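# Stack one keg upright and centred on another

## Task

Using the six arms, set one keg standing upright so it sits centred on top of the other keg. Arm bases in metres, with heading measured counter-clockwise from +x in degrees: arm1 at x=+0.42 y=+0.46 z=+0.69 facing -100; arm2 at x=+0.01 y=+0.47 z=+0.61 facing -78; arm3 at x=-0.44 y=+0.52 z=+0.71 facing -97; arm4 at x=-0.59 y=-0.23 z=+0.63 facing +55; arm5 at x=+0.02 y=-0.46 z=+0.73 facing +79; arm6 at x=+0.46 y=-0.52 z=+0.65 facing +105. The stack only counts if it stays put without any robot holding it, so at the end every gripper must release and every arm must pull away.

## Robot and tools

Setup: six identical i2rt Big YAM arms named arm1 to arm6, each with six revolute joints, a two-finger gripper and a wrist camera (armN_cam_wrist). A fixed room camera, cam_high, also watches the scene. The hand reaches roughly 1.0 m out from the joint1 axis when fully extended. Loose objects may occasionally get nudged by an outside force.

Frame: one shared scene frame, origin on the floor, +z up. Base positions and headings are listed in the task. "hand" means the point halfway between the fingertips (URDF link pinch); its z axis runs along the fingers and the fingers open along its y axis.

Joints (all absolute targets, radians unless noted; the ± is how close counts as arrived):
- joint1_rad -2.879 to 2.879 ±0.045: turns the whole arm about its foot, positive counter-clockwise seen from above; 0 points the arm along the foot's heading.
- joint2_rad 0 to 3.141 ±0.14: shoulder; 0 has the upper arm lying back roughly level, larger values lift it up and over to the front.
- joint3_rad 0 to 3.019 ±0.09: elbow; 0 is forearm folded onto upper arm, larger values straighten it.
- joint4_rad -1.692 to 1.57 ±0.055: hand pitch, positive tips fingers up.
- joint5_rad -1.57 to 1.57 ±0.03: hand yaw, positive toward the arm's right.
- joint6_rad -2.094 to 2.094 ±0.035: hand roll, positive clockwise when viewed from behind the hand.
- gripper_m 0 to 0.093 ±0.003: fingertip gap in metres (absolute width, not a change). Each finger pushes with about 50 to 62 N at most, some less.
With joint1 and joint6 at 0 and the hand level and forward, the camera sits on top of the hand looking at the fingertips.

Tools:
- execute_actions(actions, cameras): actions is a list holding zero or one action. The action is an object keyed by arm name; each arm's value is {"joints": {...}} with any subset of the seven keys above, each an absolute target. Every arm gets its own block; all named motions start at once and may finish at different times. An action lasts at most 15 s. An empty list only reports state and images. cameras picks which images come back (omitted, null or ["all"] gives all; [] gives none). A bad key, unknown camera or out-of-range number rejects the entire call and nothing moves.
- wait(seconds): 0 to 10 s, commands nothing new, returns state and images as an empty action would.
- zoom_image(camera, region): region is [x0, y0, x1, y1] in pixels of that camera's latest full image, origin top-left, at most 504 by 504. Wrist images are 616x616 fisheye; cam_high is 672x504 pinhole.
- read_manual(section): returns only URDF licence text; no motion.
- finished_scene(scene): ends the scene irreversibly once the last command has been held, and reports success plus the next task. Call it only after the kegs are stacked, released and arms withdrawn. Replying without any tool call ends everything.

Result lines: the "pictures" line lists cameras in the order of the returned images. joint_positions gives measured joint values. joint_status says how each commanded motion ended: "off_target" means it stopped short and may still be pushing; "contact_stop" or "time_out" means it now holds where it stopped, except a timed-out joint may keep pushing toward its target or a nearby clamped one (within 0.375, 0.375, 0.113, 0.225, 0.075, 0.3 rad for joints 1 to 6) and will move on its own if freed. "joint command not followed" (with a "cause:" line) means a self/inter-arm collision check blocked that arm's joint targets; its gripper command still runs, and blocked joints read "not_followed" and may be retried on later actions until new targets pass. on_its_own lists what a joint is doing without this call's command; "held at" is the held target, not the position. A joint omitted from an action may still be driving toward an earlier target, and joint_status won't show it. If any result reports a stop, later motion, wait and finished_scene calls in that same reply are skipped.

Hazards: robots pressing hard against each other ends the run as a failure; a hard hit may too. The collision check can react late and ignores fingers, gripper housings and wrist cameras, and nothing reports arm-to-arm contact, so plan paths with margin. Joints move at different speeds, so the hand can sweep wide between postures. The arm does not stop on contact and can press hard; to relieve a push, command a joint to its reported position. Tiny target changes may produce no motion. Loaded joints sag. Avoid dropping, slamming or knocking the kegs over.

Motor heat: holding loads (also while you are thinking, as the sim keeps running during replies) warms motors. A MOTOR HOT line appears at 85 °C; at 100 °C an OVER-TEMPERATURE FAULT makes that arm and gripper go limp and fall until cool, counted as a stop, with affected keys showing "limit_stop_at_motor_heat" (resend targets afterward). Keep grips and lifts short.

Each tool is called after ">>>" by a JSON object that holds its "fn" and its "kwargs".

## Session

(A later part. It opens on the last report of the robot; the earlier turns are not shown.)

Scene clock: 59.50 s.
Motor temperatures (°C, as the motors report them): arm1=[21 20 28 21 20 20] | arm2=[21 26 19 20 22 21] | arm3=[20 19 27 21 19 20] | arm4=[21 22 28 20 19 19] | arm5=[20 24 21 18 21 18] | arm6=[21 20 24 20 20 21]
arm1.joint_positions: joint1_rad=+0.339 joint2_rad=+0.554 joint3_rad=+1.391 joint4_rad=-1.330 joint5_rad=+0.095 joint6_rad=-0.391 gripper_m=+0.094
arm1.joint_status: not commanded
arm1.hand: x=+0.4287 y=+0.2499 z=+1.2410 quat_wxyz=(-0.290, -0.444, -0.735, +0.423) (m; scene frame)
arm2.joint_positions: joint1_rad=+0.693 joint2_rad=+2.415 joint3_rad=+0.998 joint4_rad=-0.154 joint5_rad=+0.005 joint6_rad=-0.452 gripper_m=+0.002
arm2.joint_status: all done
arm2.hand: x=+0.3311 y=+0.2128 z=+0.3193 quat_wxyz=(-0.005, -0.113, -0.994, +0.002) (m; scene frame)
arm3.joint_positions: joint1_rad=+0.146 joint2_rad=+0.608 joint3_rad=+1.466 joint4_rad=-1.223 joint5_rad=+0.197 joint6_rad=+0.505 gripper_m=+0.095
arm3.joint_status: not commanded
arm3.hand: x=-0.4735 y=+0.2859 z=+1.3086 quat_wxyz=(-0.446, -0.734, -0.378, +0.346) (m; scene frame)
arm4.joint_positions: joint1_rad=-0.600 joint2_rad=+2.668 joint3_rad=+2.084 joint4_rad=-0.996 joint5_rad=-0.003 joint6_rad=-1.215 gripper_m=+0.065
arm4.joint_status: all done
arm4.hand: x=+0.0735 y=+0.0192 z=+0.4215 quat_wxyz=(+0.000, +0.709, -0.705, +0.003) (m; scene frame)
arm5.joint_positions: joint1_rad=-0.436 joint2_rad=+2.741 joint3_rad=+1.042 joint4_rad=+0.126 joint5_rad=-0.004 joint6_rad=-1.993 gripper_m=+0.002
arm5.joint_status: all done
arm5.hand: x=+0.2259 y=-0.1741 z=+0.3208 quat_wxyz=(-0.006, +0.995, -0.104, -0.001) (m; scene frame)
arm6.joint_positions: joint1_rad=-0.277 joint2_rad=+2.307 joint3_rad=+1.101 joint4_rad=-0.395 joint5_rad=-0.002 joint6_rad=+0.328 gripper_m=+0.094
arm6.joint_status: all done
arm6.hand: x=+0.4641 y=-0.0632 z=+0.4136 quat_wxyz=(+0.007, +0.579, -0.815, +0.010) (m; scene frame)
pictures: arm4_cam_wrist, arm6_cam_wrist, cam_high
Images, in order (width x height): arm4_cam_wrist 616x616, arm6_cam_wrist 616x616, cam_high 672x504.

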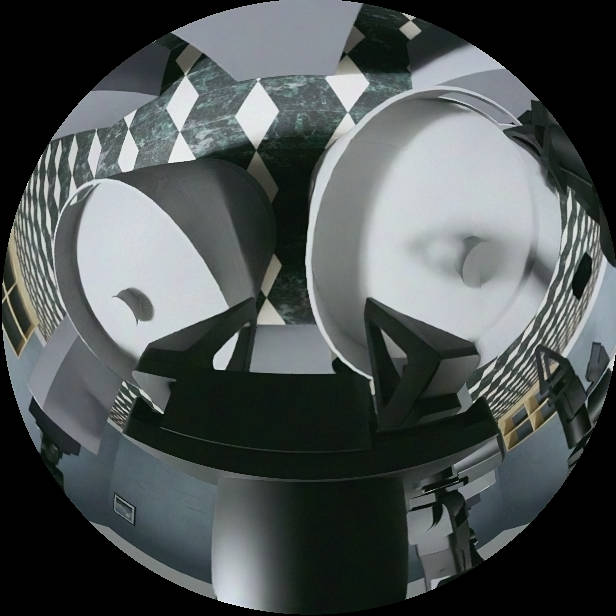

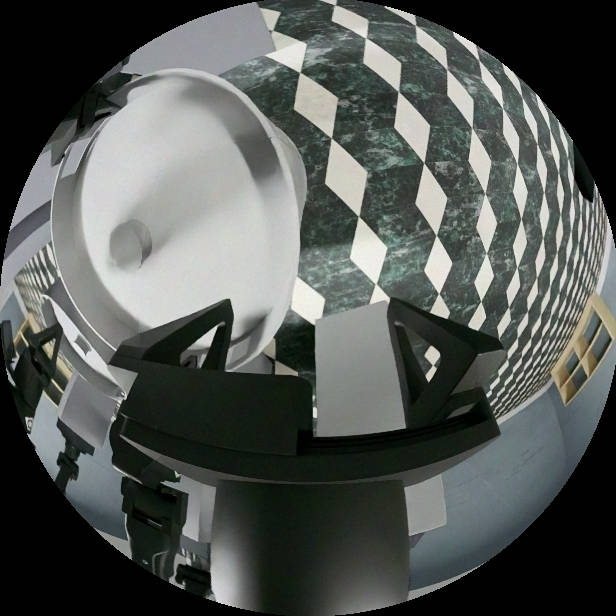

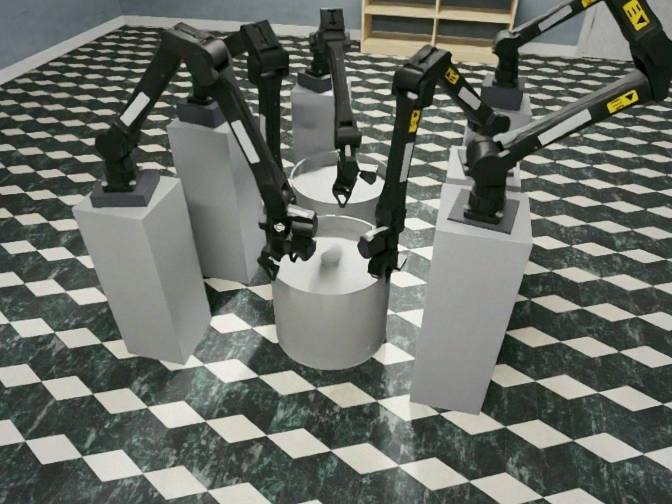

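>>> {"fn": "execute_actions", "kwargs": {"actions": [{"arm4":{"joints":{"joint2_rad":2.895,"joint3_rad":2.262,"joint4_rad":-0.926}},"arm6":{"joints":{"joint1_rad":-0.27,"joint2_rad":2.55,"joint3_rad":1.252,"joint4_rad":-0.25}}}], "cameras": ["arm4_cam_wrist","arm6_cam_wrist"]}}

Scene clock: 63.23 s.
Motor temperatures (°C, as the motors report them): arm1=[21 20 28 21 20 20] | arm2=[21 26 19 20 22 21] | arm3=[20 19 27 21 19 20] | arm4=[21 24 29 20 19 19] | arm5=[20 24 21 18 21 18] | arm6=[21 20 24 20 20 21]
arm1.joint_positions: joint1_rad=+0.339 joint2_rad=+0.554 joint3_rad=+1.391 joint4_rad=-1.330 joint5_rad=+0.095 joint6_rad=-0.391 gripper_m=+0.094
arm1.joint_status: not commanded
arm1.hand: x=+0.4287 y=+0.2499 z=+1.2410 quat_wxyz=(-0.290, -0.444, -0.735, +0.423) (m; scene frame)
arm2.joint_positions: joint1_rad=+0.693 joint2_rad=+2.415 joint3_rad=+0.998 joint4_rad=-0.154 joint5_rad=+0.005 joint6_rad=-0.452 gripper_m=+0.002
arm2.joint_status: not commanded
arm2.hand: x=+0.3311 y=+0.2128 z=+0.3193 quat_wxyz=(-0.005, -0.113, -0.994, +0.002) (m; scene frame)
arm3.joint_positions: joint1_rad=+0.146 joint2_rad=+0.608 joint3_rad=+1.466 joint4_rad=-1.223 joint5_rad=+0.197 joint6_rad=+0.505 gripper_m=+0.095
arm3.joint_status: not commanded
arm3.hand: x=-0.4735 y=+0.2859 z=+1.3086 quat_wxyz=(-0.446, -0.734, -0.378, +0.346) (m; scene frame)
arm4.joint_positions: joint1_rad=-0.600 joint2_rad=+2.884 joint3_rad=+2.233 joint4_rad=-0.928 joint5_rad=-0.002 joint6_rad=-1.217 gripper_m=+0.065
arm4.joint_status: all done
arm4.hand: x=+0.0759 y=+0.0186 z=+0.3190 quat_wxyz=(+0.000, +0.710, -0.704, +0.004) (m; scene frame)
arm5.joint_positions: joint1_rad=-0.436 joint2_rad=+2.741 joint3_rad=+1.042 joint4_rad=+0.126 joint5_rad=-0.004 joint6_rad=-1.993 gripper_m=+0.002
arm5.joint_status: not commanded
arm5.hand: x=+0.2259 y=-0.1741 z=+0.3208 quat_wxyz=(-0.006, +0.995, -0.104, -0.001) (m; scene frame)
arm6.joint_positions: joint1_rad=-0.277 joint2_rad=+2.576 joint3_rad=+1.242 joint4_rad=-0.257 joint5_rad=-0.002 joint6_rad=+0.327 gripper_m=+0.094
arm6.joint_status: all done
arm6.hand: x=+0.4645 y=-0.0558 z=+0.3094 quat_wxyz=(+0.004, +0.579, -0.815, +0.006) (m; scene frame)
pictures: arm4_cam_wrist, arm6_cam_wrist
Images, in order (width x height): arm4_cam_wrist 616x616, arm6_cam_wrist 616x616.

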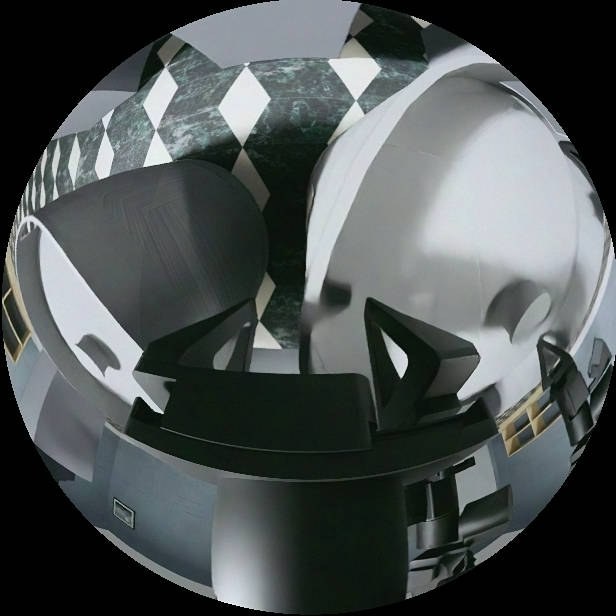

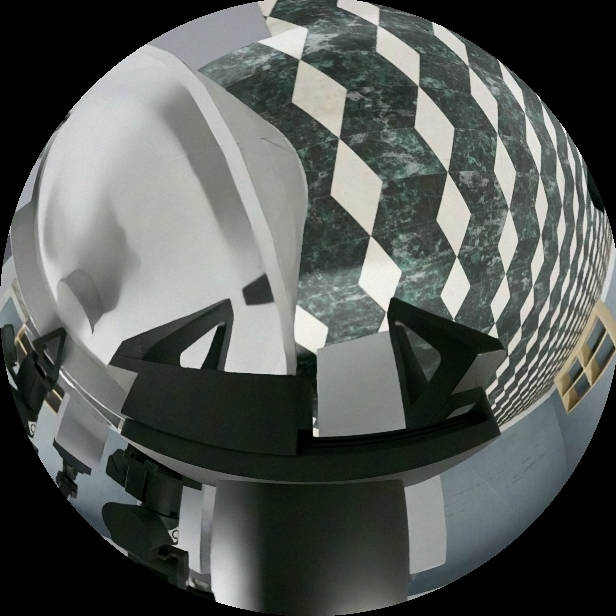

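>>> {"fn": "execute_actions", "kwargs": {"actions": [{"arm4":{"joints":{"gripper_m":0}},"arm6":{"joints":{"gripper_m":0,"joint1_rad":-0.26}}}], "cameras": []}}

>>> {"fn": "execute_actions", "kwargs": {"actions": [{"arm2":{"joints":{"joint2_rad":2.015,"joint3_rad":0.95,"joint4_rad":-0.34}},"arm5":{"joints":{"joint2_rad":2.346,"joint3_rad":0.855,"joint4_rad":0.023}},"arm4":{"joints":{"joint2_rad":2.46,"joint3_rad":2.2,"joint4_rad":-0.992}},"arm6":{"joints":{"joint2_rad":2.16,"joint3_rad":1.175,"joint4_rad":-0.373}}}], "cameras": ["cam_high"]}}

Scene clock: 73.37 s.
Motor temperatures (°C, as the motors report them): arm1=[21 20 29 21 20 20] | arm2=[21 26 19 20 22 21] | arm3=[20 19 27 21 19 20] | arm4=[21 26 29 20 19 19] | arm5=[20 24 21 18 21 18] | arm6=[21 22 23 20 20 21]
arm1.joint_positions: joint1_rad=+0.339 joint2_rad=+0.554 joint3_rad=+1.391 joint4_rad=-1.330 joint5_rad=+0.095 joint6_rad=-0.391 gripper_m=+0.094
arm1.joint_status: not commanded
arm1.hand: x=+0.4287 y=+0.2499 z=+1.2410 quat_wxyz=(-0.290, -0.444, -0.735, +0.423) (m; scene frame)
arm2.joint_positions: joint1_rad=+0.693 joint2_rad=+2.415 joint3_rad=+0.998 joint4_rad=-0.154 joint5_rad=+0.005 joint6_rad=-0.452 gripper_m=+0.002
arm2.joint_status: not commanded
arm2.hand: x=+0.3311 y=+0.2128 z=+0.3193 quat_wxyz=(-0.005, -0.113, -0.994, +0.002) (m; scene frame)
arm3.joint_positions: joint1_rad=+0.146 joint2_rad=+0.608 joint3_rad=+1.466 joint4_rad=-1.223 joint5_rad=+0.197 joint6_rad=+0.505 gripper_m=+0.095
arm3.joint_status: not commanded
arm3.hand: x=-0.4735 y=+0.2859 z=+1.3086 quat_wxyz=(-0.446, -0.734, -0.378, +0.346) (m; scene frame)
arm4.joint_positions: joint1_rad=-0.600 joint2_rad=+2.884 joint3_rad=+2.233 joint4_rad=-0.934 joint5_rad=-0.005 joint6_rad=-1.214 gripper_m=+0.002
arm4.joint_status: all done
arm4.hand: x=+0.0744 y=+0.0185 z=+0.3190 quat_wxyz=(+0.002, +0.709, -0.706, +0.001) (m; scene frame)
arm5.joint_positions: joint1_rad=-0.436 joint2_rad=+2.741 joint3_rad=+1.042 joint4_rad=+0.126 joint5_rad=-0.004 joint6_rad=-1.993 gripper_m=+0.002
arm5.joint_status: not commanded
arm5.hand: x=+0.2259 y=-0.1741 z=+0.3208 quat_wxyz=(-0.006, +0.995, -0.104, -0.001) (m; scene frame)
arm6.joint_positions: joint1_rad=-0.256 joint2_rad=+2.576 joint3_rad=+1.244 joint4_rad=-0.255 joint5_rad=-0.001 joint6_rad=+0.396 gripper_m=+0.002
arm6.joint_status: all done
arm6.hand: x=+0.4554 y=-0.0539 z=+0.3096 quat_wxyz=(+0.002, +0.559, -0.829, +0.005) (m; scene frame)
pictures: none
No camera images: the call's "cameras" was empty. Leave "cameras" out to get every camera's image.

Scene clock: 75.80 s.
Motor temperatures (°C, as the motors report them): arm1=[21 20 29 21 20 20] | arm2=[21 25 20 20 22 21] | arm3=[20 19 27 21 19 20] | arm4=[21 29 30 20 19 19] | arm5=[20 24 21 18 21 18] | arm6=[21 22 23 20 20 21]
arm1.joint_positions: joint1_rad=+0.339 joint2_rad=+0.554 joint3_rad=+1.391 joint4_rad=-1.330 joint5_rad=+0.095 joint6_rad=-0.391 gripper_m=+0.094
arm1.joint_status: not commanded
arm1.hand: x=+0.4287 y=+0.2499 z=+1.2410 quat_wxyz=(-0.290, -0.444, -0.735, +0.423) (m; scene frame)
arm2.joint_positions: joint1_rad=+0.701 joint2_rad=+2.113 joint3_rad=+0.903 joint4_rad=-0.350 joint5_rad=-0.002 joint6_rad=-0.446 gripper_m=+0.002
arm2.joint_status: all done
arm2.hand: x=+0.3365 y=+0.2136 z=+0.4278 quat_wxyz=(-0.012, -0.111, -0.994, +0.002) (m; scene frame)
arm3.joint_positions: joint1_rad=+0.146 joint2_rad=+0.608 joint3_rad=+1.466 joint4_rad=-1.223 joint5_rad=+0.197 joint6_rad=+0.505 gripper_m=+0.095
arm3.joint_status: not commanded
arm3.hand: x=-0.4735 y=+0.2859 z=+1.3086 quat_wxyz=(-0.446, -0.734, -0.378, +0.346) (m; scene frame)
arm4.joint_positions: joint1_rad=-0.604 joint2_rad=+2.674 joint3_rad=+2.120 joint4_rad=-1.010 joint5_rad=-0.003 joint6_rad=-1.214 gripper_m=+0.002
arm4.joint_status: joint2_rad time_out (moved -0.211 of -0.424); the others done
arm4.on_its_own: joint2_rad reads +2.674 and still pushes toward +2.460 since a time_out
arm4.hand: x=+0.0848 y=+0.0203 z=+0.4296 quat_wxyz=(-0.008, +0.707, -0.707, +0.007) (m; scene frame)
arm5.joint_positions: joint1_rad=-0.445 joint2_rad=+2.439 joint3_rad=+0.859 joint4_rad=+0.016 joint5_rad=+0.001 joint6_rad=-2.003 gripper_m=+0.002
arm5.joint_status: all done
arm5.hand: x=+0.2322 y=-0.1731 z=+0.4257 quat_wxyz=(-0.009, +0.995, -0.103, +0.003) (m; scene frame)
arm6.joint_positions: joint1_rad=-0.267 joint2_rad=+2.296 joint3_rad=+1.119 joint4_rad=-0.395 joint5_rad=+0.007 joint6_rad=+0.403 gripper_m=+0.002
arm6.joint_status: all done
arm6.hand: x=+0.4612 y=-0.0488 z=+0.4209 quat_wxyz=(-0.005, +0.552, -0.834, +0.001) (m; scene frame)
pictures: cam_high
Images, in order (width x height): cam_high 672x504.

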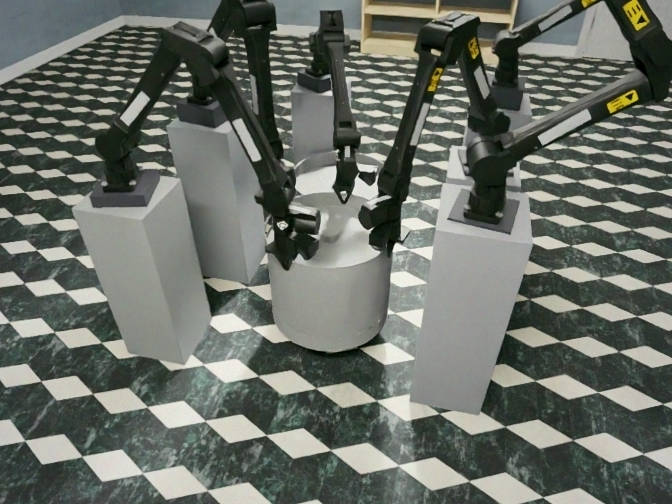

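Works well.

>>> {"fn": "execute_actions", "kwargs": {"actions": [{"arm2":{"joints":{"joint2_rad":1.748,"joint3_rad":0.955,"joint4_rad":-0.583}},"arm5":{"joints":{"joint2_rad":2.03,"joint3_rad":0.76,"joint4_rad":-0.173}},"arm4":{"joints":{"joint2_rad":2.32,"joint3_rad":2.15,"joint4_rad":-1.112}},"arm6":{"joints":{"joint2_rad":1.917,"joint3_rad":1.14,"joint4_rad":-0.561,"joint6_rad":0.39}}}], "cameras": []}}

>>> {"fn": "execute_actions", "kwargs": {"actions": [{"arm2":{"joints":{"joint2_rad":1.527,"joint3_rad":1.03,"joint4_rad":-0.858}},"arm5":{"joints":{"joint2_rad":1.712,"joint3_rad":0.755,"joint4_rad":-0.453}},"arm4":{"joints":{"joint2_rad":2.2,"joint3_rad":2.2,"joint4_rad":-1.278}},"arm6":{"joints":{"joint2_rad":1.70,"joint3_rad":1.18,"joint4_rad":-0.792}}}], "cameras": ["cam_high"]}}

Scene clock: 82.03 s.
Motor temperatures (°C, as the motors report them): arm1=[21 20 29 21 20 20] | arm2=[21 25 20 20 22 21] | arm3=[20 19 27 21 19 20] | arm4=[21 34 32 20 19 19] | arm5=[20 24 21 18 21 18] | arm6=[21 23 23 20 20 21]
arm1.joint_positions: joint1_rad=+0.339 joint2_rad=+0.554 joint3_rad=+1.391 joint4_rad=-1.330 joint5_rad=+0.095 joint6_rad=-0.391 gripper_m=+0.094
arm1.joint_status: not commanded
arm1.hand: x=+0.4287 y=+0.2499 z=+1.2410 quat_wxyz=(-0.290, -0.444, -0.735, +0.423) (m; scene frame)
arm2.joint_positions: joint1_rad=+0.696 joint2_rad=+1.848 joint3_rad=+0.890 joint4_rad=-0.595 joint5_rad=-0.001 joint6_rad=-0.447 gripper_m=+0.002
arm2.joint_status: all done
arm2.hand: x=+0.3352 y=+0.2107 z=+0.5293 quat_wxyz=(-0.014, -0.113, -0.993, +0.005) (m; scene frame)
arm3.joint_positions: joint1_rad=+0.146 joint2_rad=+0.608 joint3_rad=+1.466 joint4_rad=-1.223 joint5_rad=+0.197 joint6_rad=+0.505 gripper_m=+0.095
arm3.joint_status: not commanded
arm3.hand: x=-0.4735 y=+0.2859 z=+1.3086 quat_wxyz=(-0.446, -0.734, -0.378, +0.346) (m; scene frame)
arm4.joint_positions: joint1_rad=-0.607 joint2_rad=+2.503 joint3_rad=+2.064 joint4_rad=-1.120 joint5_rad=-0.002 joint6_rad=-1.215 gripper_m=+0.002
arm4.joint_status: joint2_rad time_out (moved -0.170 of -0.354); the others done
arm4.on_its_own: joint2_rad reads +2.503 and still pushes toward +2.320 since a time_out
arm4.hand: x=+0.0819 y=+0.0175 z=+0.5286 quat_wxyz=(-0.009, +0.707, -0.708, +0.008) (m; scene frame)
arm5.joint_positions: joint1_rad=-0.442 joint2_rad=+2.125 joint3_rad=+0.740 joint4_rad=-0.176 joint5_rad=+0.005 joint6_rad=-1.995 gripper_m=+0.002
arm5.joint_status: all done
arm5.hand: x=+0.2306 y=-0.1750 z=+0.5256 quat_wxyz=(-0.010, +0.994, -0.105, +0.006) (m; scene frame)
arm6.joint_positions: joint1_rad=-0.263 joint2_rad=+2.049 joint3_rad=+1.065 joint4_rad=-0.590 joint5_rad=+0.009 joint6_rad=+0.428 gripper_m=+0.002
arm6.joint_status: joint6_rad time_out (moved +0.026 of -0.013); the others done
arm6.on_its_own: joint6_rad reads +0.428 and still pushes toward +0.390 since a time_out
arm6.hand: x=+0.4594 y=-0.0525 z=+0.5221 quat_wxyz=(-0.005, +0.543, -0.840, +0.003) (m; scene frame)
pictures: none
No camera images: the call's "cameras" was empty. Leave "cameras" out to get every camera's image.

not run: a stop came earlier in this reply.

>>> {"fn": "execute_actions", "kwargs": {"actions": [{"arm2":{"joints":{"joint2_rad":1.527,"joint3_rad":1.03,"joint4_rad":-0.858}},"arm5":{"joints":{"joint2_rad":1.712,"joint3_rad":0.755,"joint4_rad":-0.453}},"arm4":{"joints":{"joint2_rad":2.2,"joint3_rad":2.2,"joint4_rad":-1.278}},"arm6":{"joints":{"joint2_rad":1.70,"joint3_rad":1.18,"joint4_rad":-0.792}}}], "cameras": []}}

Scene clock: 86.47 s.
Motor temperatures (°C, as the motors report them): arm1=[21 20 29 21 20 20] | arm2=[21 25 22 20 22 21] | arm3=[20 19 27 21 19 20] | arm4=[21 36 34 20 19 19] | arm5=[20 23 21 18 21 18] | arm6=[21 24 25 20 20 21]
arm1.joint_positions: joint1_rad=+0.339 joint2_rad=+0.554 joint3_rad=+1.391 joint4_rad=-1.330 joint5_rad=+0.095 joint6_rad=-0.391 gripper_m=+0.094
arm1.joint_status: not commanded
arm1.hand: x=+0.4287 y=+0.2499 z=+1.2410 quat_wxyz=(-0.290, -0.444, -0.735, +0.423) (m; scene frame)
arm2.joint_positions: joint1_rad=+0.679 joint2_rad=+1.617 joint3_rad=+0.926 joint4_rad=-0.849 joint5_rad=+0.008 joint6_rad=-0.466 gripper_m=+0.002
arm2.joint_status: joint3_rad time_out (moved +0.035 of +0.140); the others done
arm2.on_its_own: joint3_rad reads +0.926 and still pushes toward +1.030 since a time_out
arm2.hand: x=+0.3238 y=+0.2081 z=+0.6274 quat_wxyz=(-0.017, -0.112, -0.993, +0.012) (m; scene frame)
arm3.joint_positions: joint1_rad=+0.146 joint2_rad=+0.608 joint3_rad=+1.466 joint4_rad=-1.223 joint5_rad=+0.197 joint6_rad=+0.505 gripper_m=+0.095
arm3.joint_status: not commanded
arm3.hand: x=-0.4735 y=+0.2859 z=+1.3086 quat_wxyz=(-0.446, -0.734, -0.378, +0.346) (m; scene frame)
arm4.joint_positions: joint1_rad=-0.611 joint2_rad=+2.357 joint3_rad=+2.064 joint4_rad=-1.271 joint5_rad=+0.002 joint6_rad=-1.221 gripper_m=+0.002
arm4.joint_status: joint2_rad time_out (moved -0.146 of -0.303); joint3_rad time_out (moved +0.000 of +0.136); the others done
arm4.on_its_own: joint2_rad reads +2.357 and still pushes toward +2.200 since a time_out; joint3_rad reads +2.064 and still pushes toward +2.176 since a time_out
arm4.hand: x=+0.0725 y=+0.0111 z=+0.6289 quat_wxyz=(-0.006, +0.707, -0.707, +0.009) (m; scene frame)
arm5.joint_positions: joint1_rad=-0.437 joint2_rad=+1.805 joint3_rad=+0.697 joint4_rad=-0.461 joint5_rad=-0.001 joint6_rad=-1.996 gripper_m=+0.002
arm5.joint_status: all done
arm5.hand: x=+0.2252 y=-0.1788 z=+0.6254 quat_wxyz=(-0.008, +0.995, -0.103, +0.001) (m; scene frame)
arm6.joint_positions: joint1_rad=-0.251 joint2_rad=+1.830 joint3_rad=+1.068 joint4_rad=-0.797 joint5_rad=+0.001 joint6_rad=+0.433 gripper_m=+0.002
arm6.joint_status: joint3_rad time_out (moved +0.003 of +0.115); the others done
arm6.on_its_own: joint3_rad reads +1.068 and still pushes toward +1.180 since a time_out; joint6_rad reads +0.433 and still pushes toward +0.390 since a time_out
arm6.hand: x=+0.4524 y=-0.0565 z=+0.6198 quat_wxyz=(-0.006, +0.546, -0.838, -0.006) (m; scene frame)
pictures: none
No camera images: the call's "cameras" was empty. Leave "cameras" out to get every camera's image.

>>> {"fn": "execute_actions", "kwargs": {"actions": [{"arm2":{"joints":{"joint2_rad":1.375,"joint3_rad":1.17,"joint4_rad":-1.26}},"arm5":{"joints":{"joint2_rad":1.40,"joint3_rad":0.84,"joint4_rad":-0.9}},"arm4":{"joints":{"joint2_rad":2.14,"joint3_rad":2.35,"joint4_rad":-1.6}},"arm6":{"joints":{"joint1_rad":-0.3,"joint2_rad":1.54,"joint3_rad":1.275,"joint4_rad":-1.16,"joint6_rad":0.42}}}], "cameras": ["cam_high"]}}

Scene clock: 92.67 s.
Motor temperatures (°C, as the motors report them): arm1=[21 20 29 21 20 20] | arm2=[21 25 25 20 22 21] | arm3=[20 19 27 21 19 20] | arm4=[21 38 37 20 19 19] | arm5=[20 23 23 18 21 18] | arm6=[21 24 28 20 20 21]
arm1.joint_positions: joint1_rad=+0.339 joint2_rad=+0.554 joint3_rad=+1.391 joint4_rad=-1.330 joint5_rad=+0.095 joint6_rad=-0.391 gripper_m=+0.094
arm1.joint_status: not commanded
arm1.hand: x=+0.4287 y=+0.2499 z=+1.2410 quat_wxyz=(-0.290, -0.444, -0.735, +0.423) (m; scene frame)
arm2.joint_positions: joint1_rad=+0.658 joint2_rad=+1.474 joint3_rad=+1.088 joint4_rad=-1.180 joint5_rad=+0.033 joint6_rad=-0.477 gripper_m=+0.002
arm2.joint_status: joint4_rad time_out (moved -0.332 of -0.411); the others done
arm2.on_its_own: joint4_rad reads -1.180 and still pushes toward -1.260 since a time_out
arm2.hand: x=+0.3134 y=+0.1993 z=+0.7355 quat_wxyz=(+0.001, -0.117, -0.993, +0.015) (m; scene frame)
arm3.joint_positions: joint1_rad=+0.146 joint2_rad=+0.608 joint3_rad=+1.466 joint4_rad=-1.223 joint5_rad=+0.197 joint6_rad=+0.505 gripper_m=+0.095
arm3.joint_status: not commanded
arm3.hand: x=-0.4735 y=+0.2859 z=+1.3086 quat_wxyz=(-0.446, -0.734, -0.378, +0.346) (m; scene frame)
arm4.joint_positions: joint1_rad=-0.620 joint2_rad=+2.274 joint3_rad=+2.220 joint4_rad=-1.549 joint5_rad=+0.009 joint6_rad=-1.224 gripper_m=+0.002
arm4.joint_status: joint3_rad time_out (moved +0.156 of +0.286); the others done
arm4.on_its_own: joint3_rad reads +2.220 and still pushes toward +2.332 since a time_out
arm4.hand: x=+0.0610 y=+0.0002 z=+0.7442 quat_wxyz=(+0.013, +0.705, -0.709, +0.004) (m; scene frame)
arm5.joint_positions: joint1_rad=-0.435 joint2_rad=+1.484 joint3_rad=+0.750 joint4_rad=-0.862 joint5_rad=-0.007 joint6_rad=-1.990 gripper_m=+0.002
arm5.joint_status: joint3_rad time_out (moved +0.053 of +0.143); the others done
arm5.on_its_own: joint3_rad reads +0.750 and still pushes toward +0.840 since a time_out
arm5.hand: x=+0.2157 y=-0.1899 z=+0.7416 quat_wxyz=(+0.003, +0.994, -0.105, -0.008) (m; scene frame)
arm6.joint_positions: joint1_rad=-0.244 joint2_rad=+1.655 joint3_rad=+1.171 joint4_rad=-1.119 joint5_rad=-0.026 joint6_rad=+0.448 gripper_m=+0.002
arm6.joint_status: joint1_rad time_out (moved +0.007 of -0.049); joint3_rad time_out (moved +0.103 of +0.207); the others done
arm6.on_its_own: joint1_rad reads -0.244 and still pushes toward -0.300 since a time_out; joint3_rad reads +1.171 and still pushes toward +1.275 since a time_out
arm6.hand: x=+0.4444 y=-0.0691 z=+0.7292 quat_wxyz=(+0.017, +0.543, -0.840, +0.005) (m; scene frame)
pictures: cam_high
Images, in order (width x height): cam_high 672x504.

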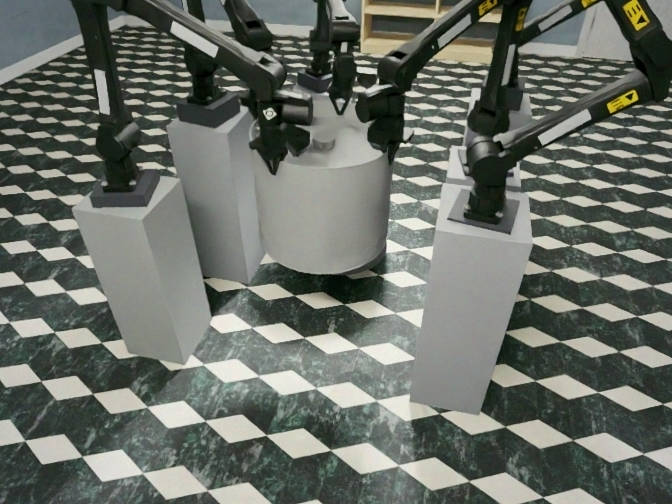

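>>> {"fn": "execute_actions", "kwargs": {"actions": [{"arm2":{"joints":{"joint1_rad":0.408,"joint2_rad":1.23,"joint3_rad":1.006,"joint4_rad":-1.23,"joint6_rad":-0.737}},"arm5":{"joints":{"joint1_rad":-0.136,"joint2_rad":1.23,"joint3_rad":0.625,"joint4_rad":-0.85,"joint6_rad":-1.693}},"arm4":{"joints":{"joint1_rad":-0.574,"joint2_rad":1.8,"joint3_rad":1.726,"joint4_rad":-1.31,"joint6_rad":-1.19}},"arm6":{"joints":{"joint1_rad":0.0,"joint2_rad":1.52,"joint3_rad":1.234,"joint4_rad":-1.12,"joint6_rad":0.69}}}], "cameras": ["cam_high"]}}

Scene clock: 104.53 s.
Motor temperatures (°C, as the motors report them): arm1=[21 20 29 21 20 20] | arm2=[21 24 27 20 23 21] | arm3=[20 19 28 21 19 20] | arm4=[21 39 40 20 19 19] | arm5=[20 22 26 18 21 18] | arm6=[21 25 31 20 21 21]
arm1.joint_positions: joint1_rad=+0.339 joint2_rad=+0.554 joint3_rad=+1.391 joint4_rad=-1.330 joint5_rad=+0.095 joint6_rad=-0.391 gripper_m=+0.094
arm1.joint_status: not commanded
arm1.hand: x=+0.4287 y=+0.2499 z=+1.2410 quat_wxyz=(-0.290, -0.444, -0.735, +0.423) (m; scene frame)
arm2.joint_positions: joint1_rad=+0.394 joint2_rad=+1.318 joint3_rad=+0.939 joint4_rad=-1.183 joint5_rad=+0.017 joint6_rad=-0.745 gripper_m=+0.002
arm2.joint_status: all done
arm2.hand: x=+0.2014 y=+0.1786 z=+0.7365 quat_wxyz=(-0.003, -0.115, -0.993, +0.009) (m; scene frame)
arm3.joint_positions: joint1_rad=+0.146 joint2_rad=+0.608 joint3_rad=+1.466 joint4_rad=-1.223 joint5_rad=+0.197 joint6_rad=+0.505 gripper_m=+0.095
arm3.joint_status: not commanded
arm3.hand: x=-0.4735 y=+0.2859 z=+1.3086 quat_wxyz=(-0.446, -0.734, -0.378, +0.346) (m; scene frame)
arm4.joint_positions: joint1_rad=-0.583 joint2_rad=+1.945 joint3_rad=+1.665 joint4_rad=-1.312 joint5_rad=+0.006 joint6_rad=-1.184 gripper_m=+0.002
arm4.joint_status: joint2_rad time_out (moved -0.329 of -0.474); the others done
arm4.on_its_own: joint2_rad reads +1.945 and still pushes toward +1.800 since a time_out
arm4.hand: x=-0.0473 y=-0.0145 z=+0.7408 quat_wxyz=(+0.007, +0.704, -0.710, +0.005) (m; scene frame)
arm5.joint_positions: joint1_rad=-0.128 joint2_rad=+1.307 joint3_rad=+0.563 joint4_rad=-0.837 joint5_rad=+0.000 joint6_rad=-1.682 gripper_m=+0.002
arm5.joint_status: all done
arm5.hand: x=+0.1049 y=-0.2067 z=+0.7384 quat_wxyz=(-0.002, +0.994, -0.105, +0.000) (m; scene frame)
arm6.joint_positions: joint1_rad=+0.016 joint2_rad=+1.645 joint3_rad=+1.160 joint4_rad=-1.097 joint5_rad=-0.011 joint6_rad=+0.714 gripper_m=+0.002
arm6.joint_status: all done
arm6.hand: x=+0.3311 y=-0.0865 z=+0.7289 quat_wxyz=(+0.004, +0.540, -0.841, +0.003) (m; scene frame)
pictures: cam_high
Images, in order (width x height): cam_high 672x504.

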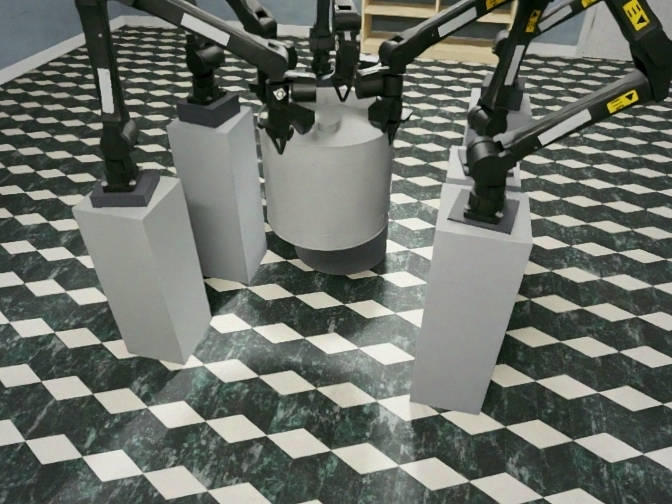

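>>> {"fn": "execute_actions", "kwargs": {"actions": [{"arm2":{"joints":{"joint1_rad":0.065,"joint2_rad":1.15,"joint3_rad":0.925,"joint4_rad":-1.23,"joint6_rad":-1.08}},"arm5":{"joints":{"joint1_rad":0.331,"joint2_rad":1.145,"joint3_rad":0.545,"joint4_rad":-0.86,"joint6_rad":-1.225}},"arm4":{"joints":{"joint1_rad":-0.517,"joint2_rad":1.54,"joint3_rad":1.31,"joint4_rad":-1.18,"joint6_rad":-1.12}},"arm6":{"joints":{"joint1_rad":0.26,"joint2_rad":1.58,"joint3_rad":1.325,"joint4_rad":-1.15,"joint6_rad":0.96}}}], "cameras": []}}

>>> {"fn": "execute_actions", "kwargs": {"actions": [{"arm2":{"joints":{"joint1_rad":-0.31,"joint2_rad":1.18,"joint3_rad":0.955,"joint4_rad":-1.23,"joint6_rad":-1.45}},"arm5":{"joints":{"joint1_rad":0.807,"joint2_rad":1.22,"joint3_rad":0.615,"joint4_rad":-0.85,"joint6_rad":-0.75}},"arm4":{"joints":{"joint1_rad":-0.423,"joint2_rad":1.28,"joint3_rad":0.985,"joint4_rad":-1.15,"joint6_rad":-1.03}},"arm6":{"joints":{"joint1_rad":0.479,"joint2_rad":1.70,"joint3_rad":1.515,"joint4_rad":-1.21,"joint6_rad":1.175}}}], "cameras": []}}

>>> {"fn": "execute_actions", "kwargs": {"actions": [{"arm2":{"joints":{"joint1_rad":-0.6,"joint2_rad":1.3,"joint3_rad":1.08,"joint4_rad":-1.23,"joint6_rad":-1.74}},"arm5":{"joints":{"joint1_rad":1.12,"joint2_rad":1.37,"joint3_rad":0.78,"joint4_rad":-0.85,"joint6_rad":-0.435}},"arm4":{"joints":{"joint1_rad":-0.268,"joint2_rad":1.015,"joint3_rad":0.745,"joint4_rad":-1.2,"joint6_rad":-0.875}},"arm6":{"joints":{"joint1_rad":0.635,"joint2_rad":1.85,"joint3_rad":1.77,"joint4_rad":-1.3,"joint6_rad":1.33}}}]}}

Scene clock: 118.10 s.
Motor temperatures (°C, as the motors report them): arm1=[21 20 30 21 20 20] | arm2=[21 24 28 20 23 21] | arm3=[20 19 28 21 19 20] | arm4=[21 39 39 20 19 19] | arm5=[20 22 27 18 21 18] | arm6=[21 25 33 20 20 21]
arm1.joint_positions: joint1_rad=+0.339 joint2_rad=+0.554 joint3_rad=+1.391 joint4_rad=-1.330 joint5_rad=+0.095 joint6_rad=-0.391 gripper_m=+0.094
arm1.joint_status: not commanded
arm1.hand: x=+0.4287 y=+0.2499 z=+1.2410 quat_wxyz=(-0.290, -0.444, -0.735, +0.423) (m; scene frame)
arm2.joint_positions: joint1_rad=+0.041 joint2_rad=+1.243 joint3_rad=+0.867 joint4_rad=-1.171 joint5_rad=+0.022 joint6_rad=-1.098 gripper_m=+0.002
arm2.joint_status: joint4_rad time_out (moved +0.013 of -0.047); the others done
arm2.on_its_own: joint4_rad reads -1.171 and still pushes toward -1.230 since a time_out
arm2.hand: x=+0.0823 y=+0.1531 z=+0.7331 quat_wxyz=(+0.000, -0.115, -0.993, +0.015) (m; scene frame)
arm3.joint_positions: joint1_rad=+0.146 joint2_rad=+0.608 joint3_rad=+1.466 joint4_rad=-1.223 joint5_rad=+0.197 joint6_rad=+0.505 gripper_m=+0.095
arm3.joint_status: not commanded
arm3.hand: x=-0.4735 y=+0.2859 z=+1.3086 quat_wxyz=(-0.446, -0.734, -0.378, +0.346) (m; scene frame)
arm4.joint_positions: joint1_rad=-0.533 joint2_rad=+1.658 joint3_rad=+1.250 joint4_rad=-1.175 joint5_rad=+0.005 joint6_rad=-1.133 gripper_m=+0.002
arm4.joint_status: all done
arm4.hand: x=-0.1636 y=-0.0354 z=+0.7365 quat_wxyz=(+0.003, +0.704, -0.710, +0.007) (m; scene frame)
arm5.joint_positions: joint1_rad=+0.329 joint2_rad=+1.211 joint3_rad=+0.477 joint4_rad=-0.850 joint5_rad=-0.006 joint6_rad=-1.226 gripper_m=+0.002
arm5.joint_status: all done
arm5.hand: x=-0.0119 y=-0.2299 z=+0.7356 quat_wxyz=(+0.001, +0.994, -0.105, +0.000) (m; scene frame)
arm6.joint_positions: joint1_rad=+0.271 joint2_rad=+1.703 joint3_rad=+1.229 joint4_rad=-1.100 joint5_rad=-0.010 joint6_rad=+0.973 gripper_m=+0.002
arm6.joint_status: joint3_rad time_out (moved +0.069 of +0.165); the others done
arm6.on_its_own: joint3_rad reads +1.229 and still pushes toward +1.325 since a time_out
arm6.hand: x=+0.2130 y=-0.1111 z=+0.7260 quat_wxyz=(+0.002, +0.539, -0.843, +0.000) (m; scene frame)
pictures: none
No camera images: the call's "cameras" was empty. Leave "cameras" out to get every camera's image.

not run: a stop came earlier in this reply.

not run: a stop came earlier in this reply.

>>> {"fn": "execute_actions", "kwargs": {"actions": [{"arm2":{"joints":{"joint1_rad":-0.33,"joint2_rad":1.19,"joint3_rad":0.965,"joint4_rad":-1.23,"joint6_rad":-1.47}},"arm5":{"joints":{"joint1_rad":0.807,"joint2_rad":1.22,"joint3_rad":0.615,"joint4_rad":-0.85,"joint6_rad":-0.75}},"arm4":{"joints":{"joint1_rad":-0.423,"joint2_rad":1.28,"joint3_rad":0.985,"joint4_rad":-1.17,"joint6_rad":-1.03}},"arm6":{"joints":{"joint1_rad":0.479,"joint2_rad":1.71,"joint3_rad":1.515,"joint4_rad":-1.21,"joint6_rad":1.175}}}], "cameras": []}}

Scene clock: 123.23 s.
Motor temperatures (°C, as the motors report them): arm1=[21 20 30 21 20 20] | arm2=[21 24 28 20 23 21] | arm3=[20 19 28 21 19 20] | arm4=[21 37 38 20 19 19] | arm5=[20 22 28 18 21 18] | arm6=[21 25 34 20 20 21]
arm1.joint_positions: joint1_rad=+0.339 joint2_rad=+0.554 joint3_rad=+1.391 joint4_rad=-1.330 joint5_rad=+0.095 joint6_rad=-0.391 gripper_m=+0.094
arm1.joint_status: not commanded
arm1.hand: x=+0.4287 y=+0.2499 z=+1.2410 quat_wxyz=(-0.290, -0.444, -0.735, +0.423) (m; scene frame)
arm2.joint_positions: joint1_rad=-0.342 joint2_rad=+1.268 joint3_rad=+0.895 joint4_rad=-1.153 joint5_rad=+0.015 joint6_rad=-1.495 gripper_m=+0.002
arm2.joint_status: joint4_rad time_out (moved +0.017 of -0.059); the others done
arm2.on_its_own: joint4_rad reads -1.153 and still pushes toward -1.230 since a time_out
arm2.hand: x=-0.0424 y=+0.1338 z=+0.7340 quat_wxyz=(+0.002, -0.108, -0.994, +0.022) (m; scene frame)
arm3.joint_positions: joint1_rad=+0.146 joint2_rad=+0.608 joint3_rad=+1.466 joint4_rad=-1.223 joint5_rad=+0.197 joint6_rad=+0.505 gripper_m=+0.095
arm3.joint_status: not commanded
arm3.hand: x=-0.4735 y=+0.2859 z=+1.3086 quat_wxyz=(-0.446, -0.734, -0.378, +0.346) (m; scene frame)
arm4.joint_positions: joint1_rad=-0.442 joint2_rad=+1.376 joint3_rad=+0.930 joint4_rad=-1.144 joint5_rad=+0.006 joint6_rad=-1.053 gripper_m=+0.002
arm4.joint_status: all done
arm4.hand: x=-0.2830 y=-0.0546 z=+0.7347 quat_wxyz=(+0.007, +0.708, -0.706, +0.007) (m; scene frame)
arm5.joint_positions: joint1_rad=+0.800 joint2_rad=+1.280 joint3_rad=+0.531 joint4_rad=-0.826 joint5_rad=-0.009 joint6_rad=-0.766 gripper_m=+0.002
arm5.joint_status: all done
arm5.hand: x=-0.1274 y=-0.2496 z=+0.7346 quat_wxyz=(-0.002, +0.995, -0.099, -0.001) (m; scene frame)
arm6.joint_positions: joint1_rad=+0.479 joint2_rad=+1.840 joint3_rad=+1.425 joint4_rad=-1.160 joint5_rad=-0.007 joint6_rad=+1.172 gripper_m=+0.002
arm6.joint_status: joint3_rad time_out (moved +0.196 of +0.286); the others done
arm6.hand: x=+0.0940 y=-0.1278 z=+0.7268 quat_wxyz=(+0.001, +0.543, -0.840, +0.001) (m; scene frame)
pictures: none
No camera images: the call's "cameras" was empty. Leave "cameras" out to get every camera's image.

>>> {"fn": "execute_actions", "kwargs": {"actions": [{"arm2":{"joints":{"joint1_rad":-0.62,"joint2_rad":1.31,"joint3_rad":1.09,"joint4_rad":-1.2,"joint6_rad":-1.77}},"arm5":{"joints":{"joint1_rad":1.12,"joint2_rad":1.37,"joint3_rad":0.78,"joint4_rad":-0.85,"joint6_rad":-0.44}},"arm4":{"joints":{"joint1_rad":-0.268,"joint2_rad":1.015,"joint3_rad":0.745,"joint4_rad":-1.22,"joint6_rad":-0.88}},"arm6":{"joints":{"joint1_rad":0.635,"joint2_rad":1.87,"joint3_rad":1.77,"joint4_rad":-1.3,"joint6_rad":1.33}}}]}}

Scene clock: 127.97 s.
Motor temperatures (°C, as the motors report them): arm1=[21 20 30 21 20 20] | arm2=[21 24 28 20 23 21] | arm3=[20 19 28 21 19 20] | arm4=[21 36 38 20 19 19] | arm5=[20 22 28 18 21 18] | arm6=[21 26 34 20 20 21]
arm1.joint_positions: joint1_rad=+0.339 joint2_rad=+0.554 joint3_rad=+1.391 joint4_rad=-1.330 joint5_rad=+0.095 joint6_rad=-0.391 gripper_m=+0.094
arm1.joint_status: not commanded
arm1.hand: x=+0.4287 y=+0.2499 z=+1.2410 quat_wxyz=(-0.290, -0.444, -0.735, +0.423) (m; scene frame)
arm2.joint_positions: joint1_rad=-0.628 joint2_rad=+1.404 joint3_rad=+1.021 joint4_rad=-1.130 joint5_rad=+0.005 joint6_rad=-1.787 gripper_m=+0.002
arm2.joint_status: joint4_rad time_out (moved +0.023 of -0.047); the others done
arm2.on_its_own: joint4_rad reads -1.130 and still pushes toward -1.200 since a time_out
arm2.hand: x=-0.1562 y=+0.1120 z=+0.7319 quat_wxyz=(+0.005, -0.106, -0.994, +0.026) (m; scene frame)
arm3.joint_positions: joint1_rad=+0.146 joint2_rad=+0.608 joint3_rad=+1.466 joint4_rad=-1.223 joint5_rad=+0.197 joint6_rad=+0.505 gripper_m=+0.095
arm3.joint_status: not commanded
arm3.hand: x=-0.4735 y=+0.2859 z=+1.3086 quat_wxyz=(-0.446, -0.734, -0.378, +0.346) (m; scene frame)
arm4.joint_positions: joint1_rad=-0.281 joint2_rad=+1.087 joint3_rad=+0.686 joint4_rad=-1.197 joint5_rad=+0.012 joint6_rad=-0.895 gripper_m=+0.002
arm4.joint_status: all done
arm4.hand: x=-0.3950 y=-0.0738 z=+0.7313 quat_wxyz=(+0.010, +0.709, -0.705, +0.011) (m; scene frame)
arm5.joint_positions: joint1_rad=+1.122 joint2_rad=+1.456 joint3_rad=+0.697 joint4_rad=-0.822 joint5_rad=-0.009 joint6_rad=-0.446 gripper_m=+0.002
arm5.joint_status: all done
arm5.hand: x=-0.2373 y=-0.2691 z=+0.7328 quat_wxyz=(+0.000, +0.995, -0.098, +0.003) (m; scene frame)
arm6.joint_positions: joint1_rad=+0.637 joint2_rad=+2.009 joint3_rad=+1.680 joint4_rad=-1.245 joint5_rad=-0.011 joint6_rad=+1.327 gripper_m=+0.002
arm6.joint_status: all done
arm6.hand: x=-0.0171 y=-0.1488 z=+0.7242 quat_wxyz=(+0.002, +0.544, -0.839, +0.002) (m; scene frame)
pictures: arm1_cam_wrist, arm2_cam_wrist, arm3_cam_wrist, arm4_cam_wrist, arm5_cam_wrist, arm6_cam_wrist, cam_high
Images, in order (width x height): arm1_cam_wrist 616x616, arm2_cam_wrist 616x616, arm3_cam_wrist 616x616, arm4_cam_wrist 616x616, arm5_cam_wrist 616x616, arm6_cam_wrist 616x616, cam_high 672x504.

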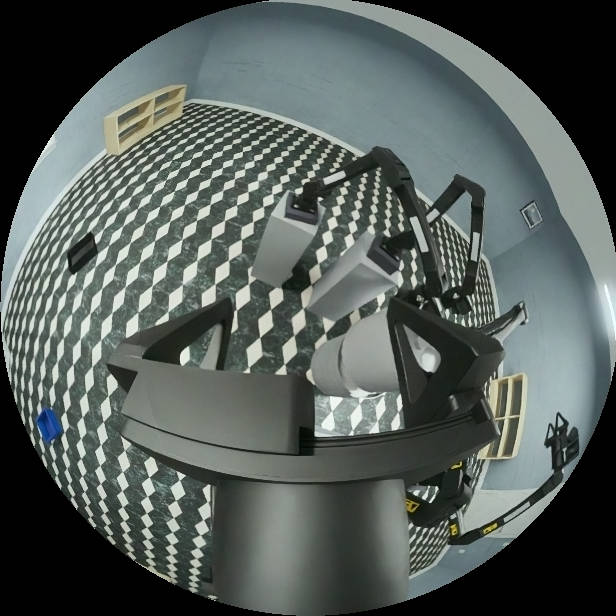

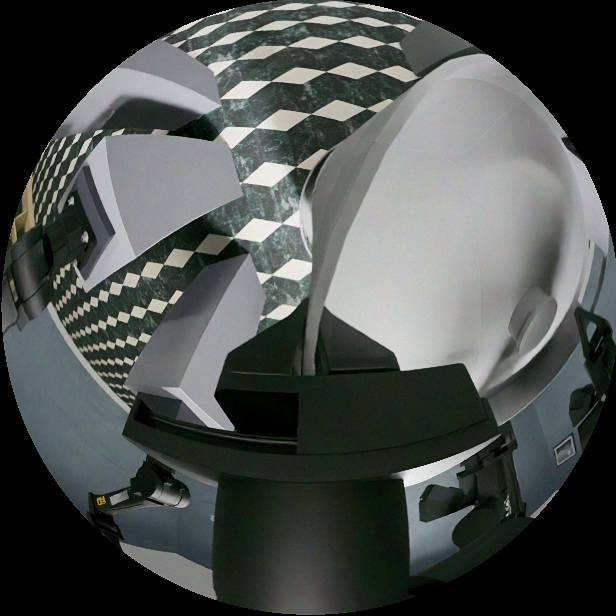

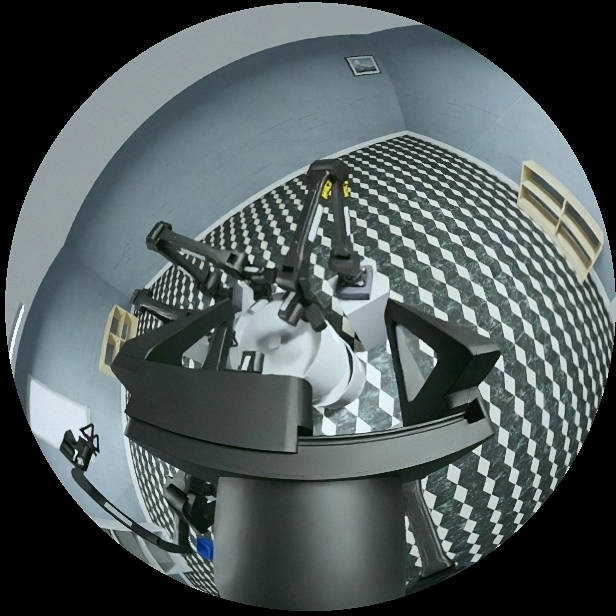

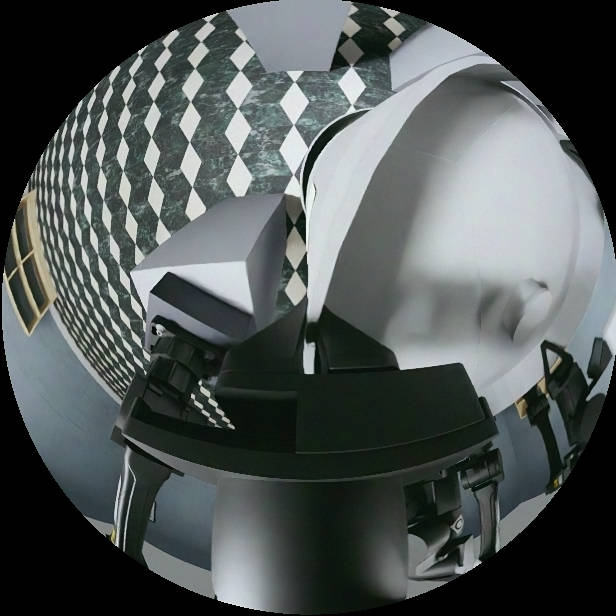

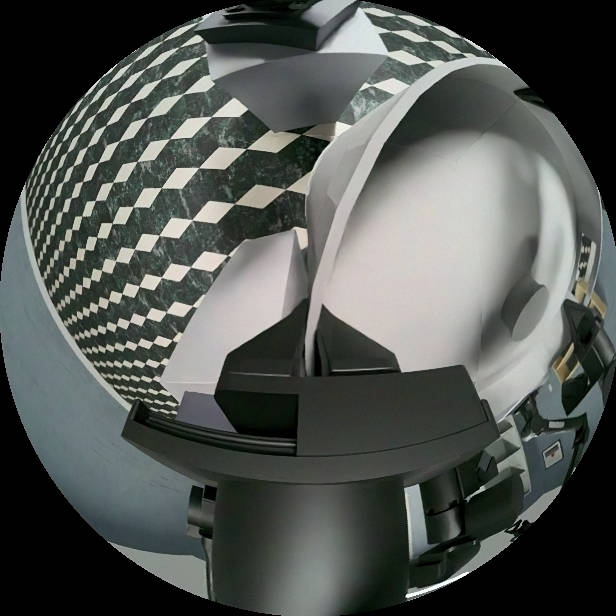

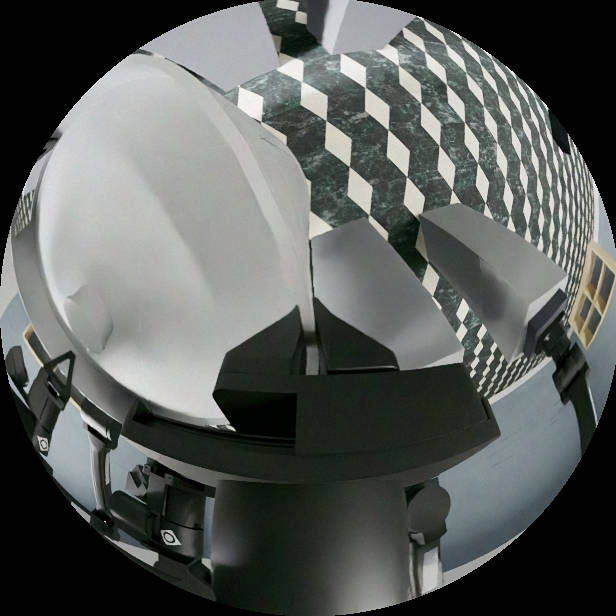

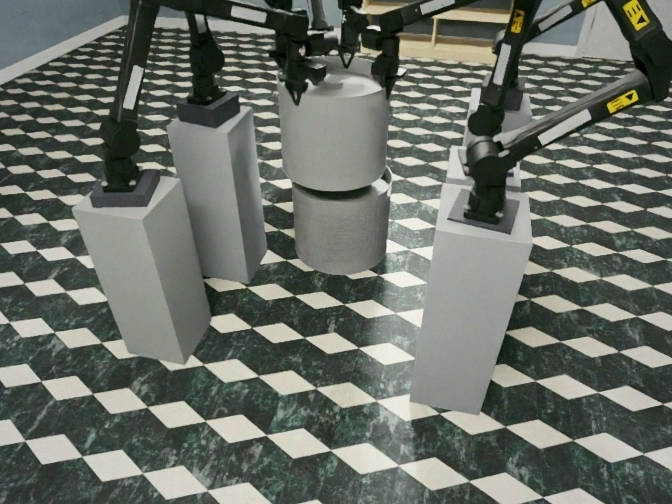

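>>> {"fn": "execute_actions", "kwargs": {"actions": [{"arm2":{"joints":{"joint1_rad":-0.675,"joint2_rad":1.3,"joint3_rad":0.985,"joint4_rad":-1.1,"joint6_rad":-1.83}},"arm5":{"joints":{"joint1_rad":1.078,"joint2_rad":1.495,"joint3_rad":0.815,"joint4_rad":-0.76,"joint6_rad":-0.49}},"arm4":{"joints":{"joint1_rad":-0.167,"joint2_rad":1.095,"joint3_rad":0.71,"joint4_rad":-1.1,"joint6_rad":-0.78}},"arm6":{"joints":{"joint1_rad":0.612,"joint2_rad":1.955,"joint3_rad":1.835,"joint4_rad":-1.27,"joint6_rad":1.305}}}], "cameras": ["arm2_cam_wrist","arm4_cam_wrist","arm5_cam_wrist","arm6_cam_wrist","cam_high"]}}

>>> {"fn": "zoom_image", "kwargs": {"camera": "cam_high", "region": [260, 120, 420, 240]}}

Scene clock: 137.77 s.
Motor temperatures (°C, as the motors report them): arm1=[21 20 30 21 20 20] | arm2=[21 24 29 20 22 21] | arm3=[20 19 28 21 19 20] | arm4=[21 33 37 20 20 19] | arm5=[20 22 29 18 21 18] | arm6=[21 27 36 20 20 21]
arm1.joint_positions: joint1_rad=+0.339 joint2_rad=+0.554 joint3_rad=+1.391 joint4_rad=-1.330 joint5_rad=+0.095 joint6_rad=-0.391 gripper_m=+0.094
arm1.joint_status: not commanded
arm1.hand: x=+0.4287 y=+0.2499 z=+1.2410 quat_wxyz=(-0.290, -0.444, -0.735, +0.423) (m; scene frame)
arm2.joint_positions: joint1_rad=-0.672 joint2_rad=+1.404 joint3_rad=+0.931 joint4_rad=-1.060 joint5_rad=+0.001 joint6_rad=-1.825 gripper_m=+0.002
arm2.joint_status: all done
arm2.hand: x=-0.1622 y=+0.1361 z=+0.7004 quat_wxyz=(+0.001, -0.108, -0.994, +0.017) (m; scene frame)
arm3.joint_positions: joint1_rad=+0.146 joint2_rad=+0.608 joint3_rad=+1.466 joint4_rad=-1.223 joint5_rad=+0.197 joint6_rad=+0.505 gripper_m=+0.095
arm3.joint_status: not commanded
arm3.hand: x=-0.4735 y=+0.2859 z=+1.3086 quat_wxyz=(-0.446, -0.734, -0.378, +0.346) (m; scene frame)
arm4.joint_positions: joint1_rad=-0.193 joint2_rad=+1.177 joint3_rad=+0.653 joint4_rad=-1.073 joint5_rad=+0.008 joint6_rad=-0.803 gripper_m=+0.002
arm4.joint_status: all done
arm4.hand: x=-0.4003 y=-0.0480 z=+0.6980 quat_wxyz=(+0.009, +0.707, -0.707, +0.011) (m; scene frame)
arm5.joint_positions: joint1_rad=+1.078 joint2_rad=+1.587 joint3_rad=+0.726 joint4_rad=-0.730 joint5_rad=-0.005 joint6_rad=-0.485 gripper_m=+0.002
arm5.joint_status: all done
arm5.hand: x=-0.2428 y=-0.2447 z=+0.6998 quat_wxyz=(+0.001, +0.995, -0.100, +0.009) (m; scene frame)
arm6.joint_positions: joint1_rad=+0.615 joint2_rad=+2.090 joint3_rad=+1.731 joint4_rad=-1.220 joint5_rad=-0.003 joint6_rad=+1.308 gripper_m=+0.002
arm6.joint_status: joint3_rad time_out (moved +0.051 of +0.155); the others done
arm6.on_its_own: joint3_rad reads +1.731 and still pushes toward +1.835 since a time_out
arm6.hand: x=-0.0230 y=-0.1246 z=+0.6946 quat_wxyz=(-0.002, +0.543, -0.840, +0.003) (m; scene frame)
pictures: arm2_cam_wrist, arm4_cam_wrist, arm5_cam_wrist, arm6_cam_wrist, cam_high
Images, in order (width x height): arm2_cam_wrist 616x616, arm4_cam_wrist 616x616, arm5_cam_wrist 616x616, arm6_cam_wrist 616x616, cam_high 672x504.

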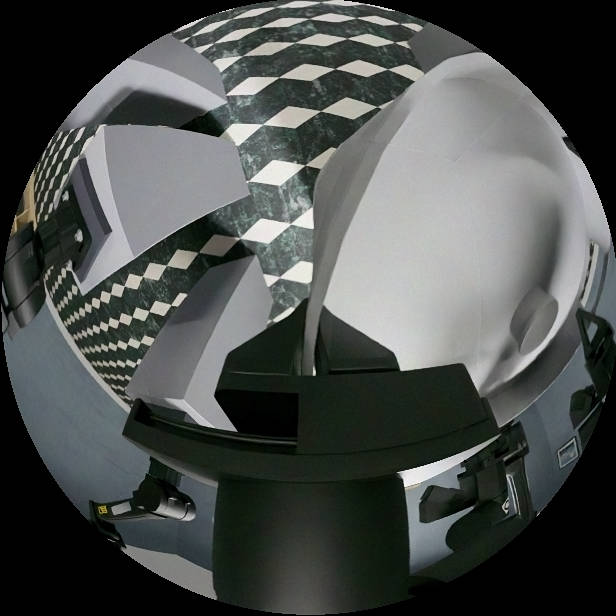

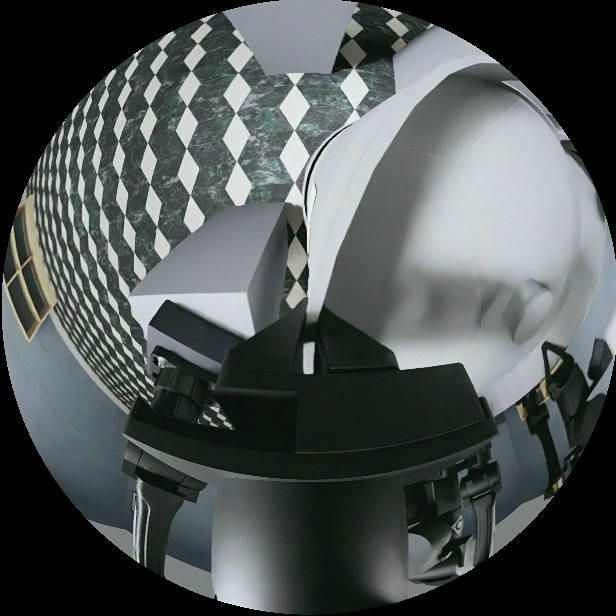

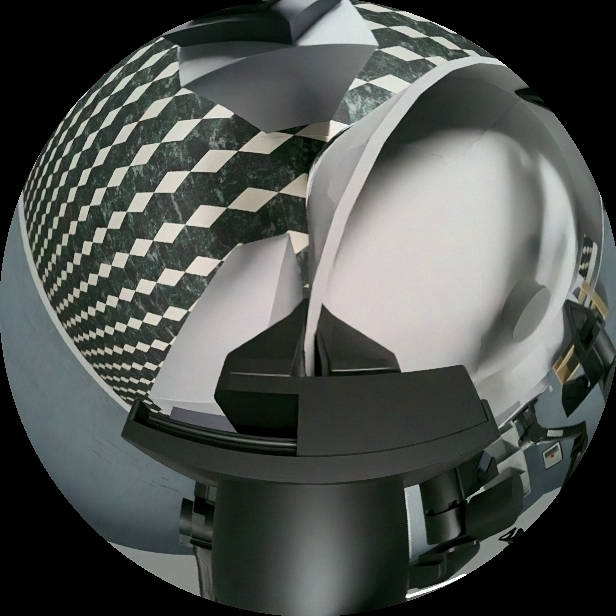

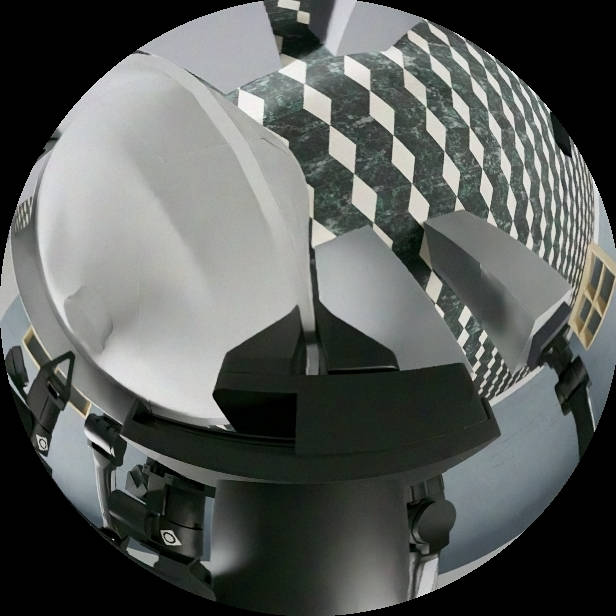

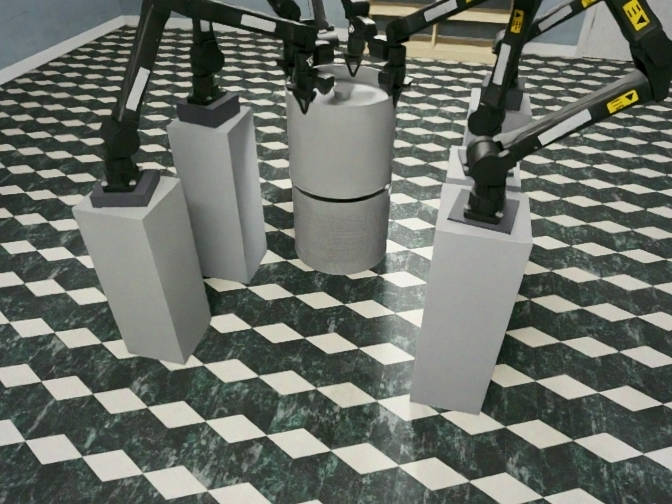

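Region (260, 120, 420, 240) of cam_high's 672x504 image, scaled by 3.150, with more detail than that image has; it fills the top 378 rows of this view, and the rest is white.

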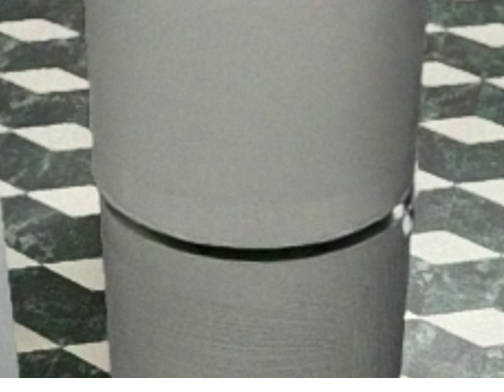

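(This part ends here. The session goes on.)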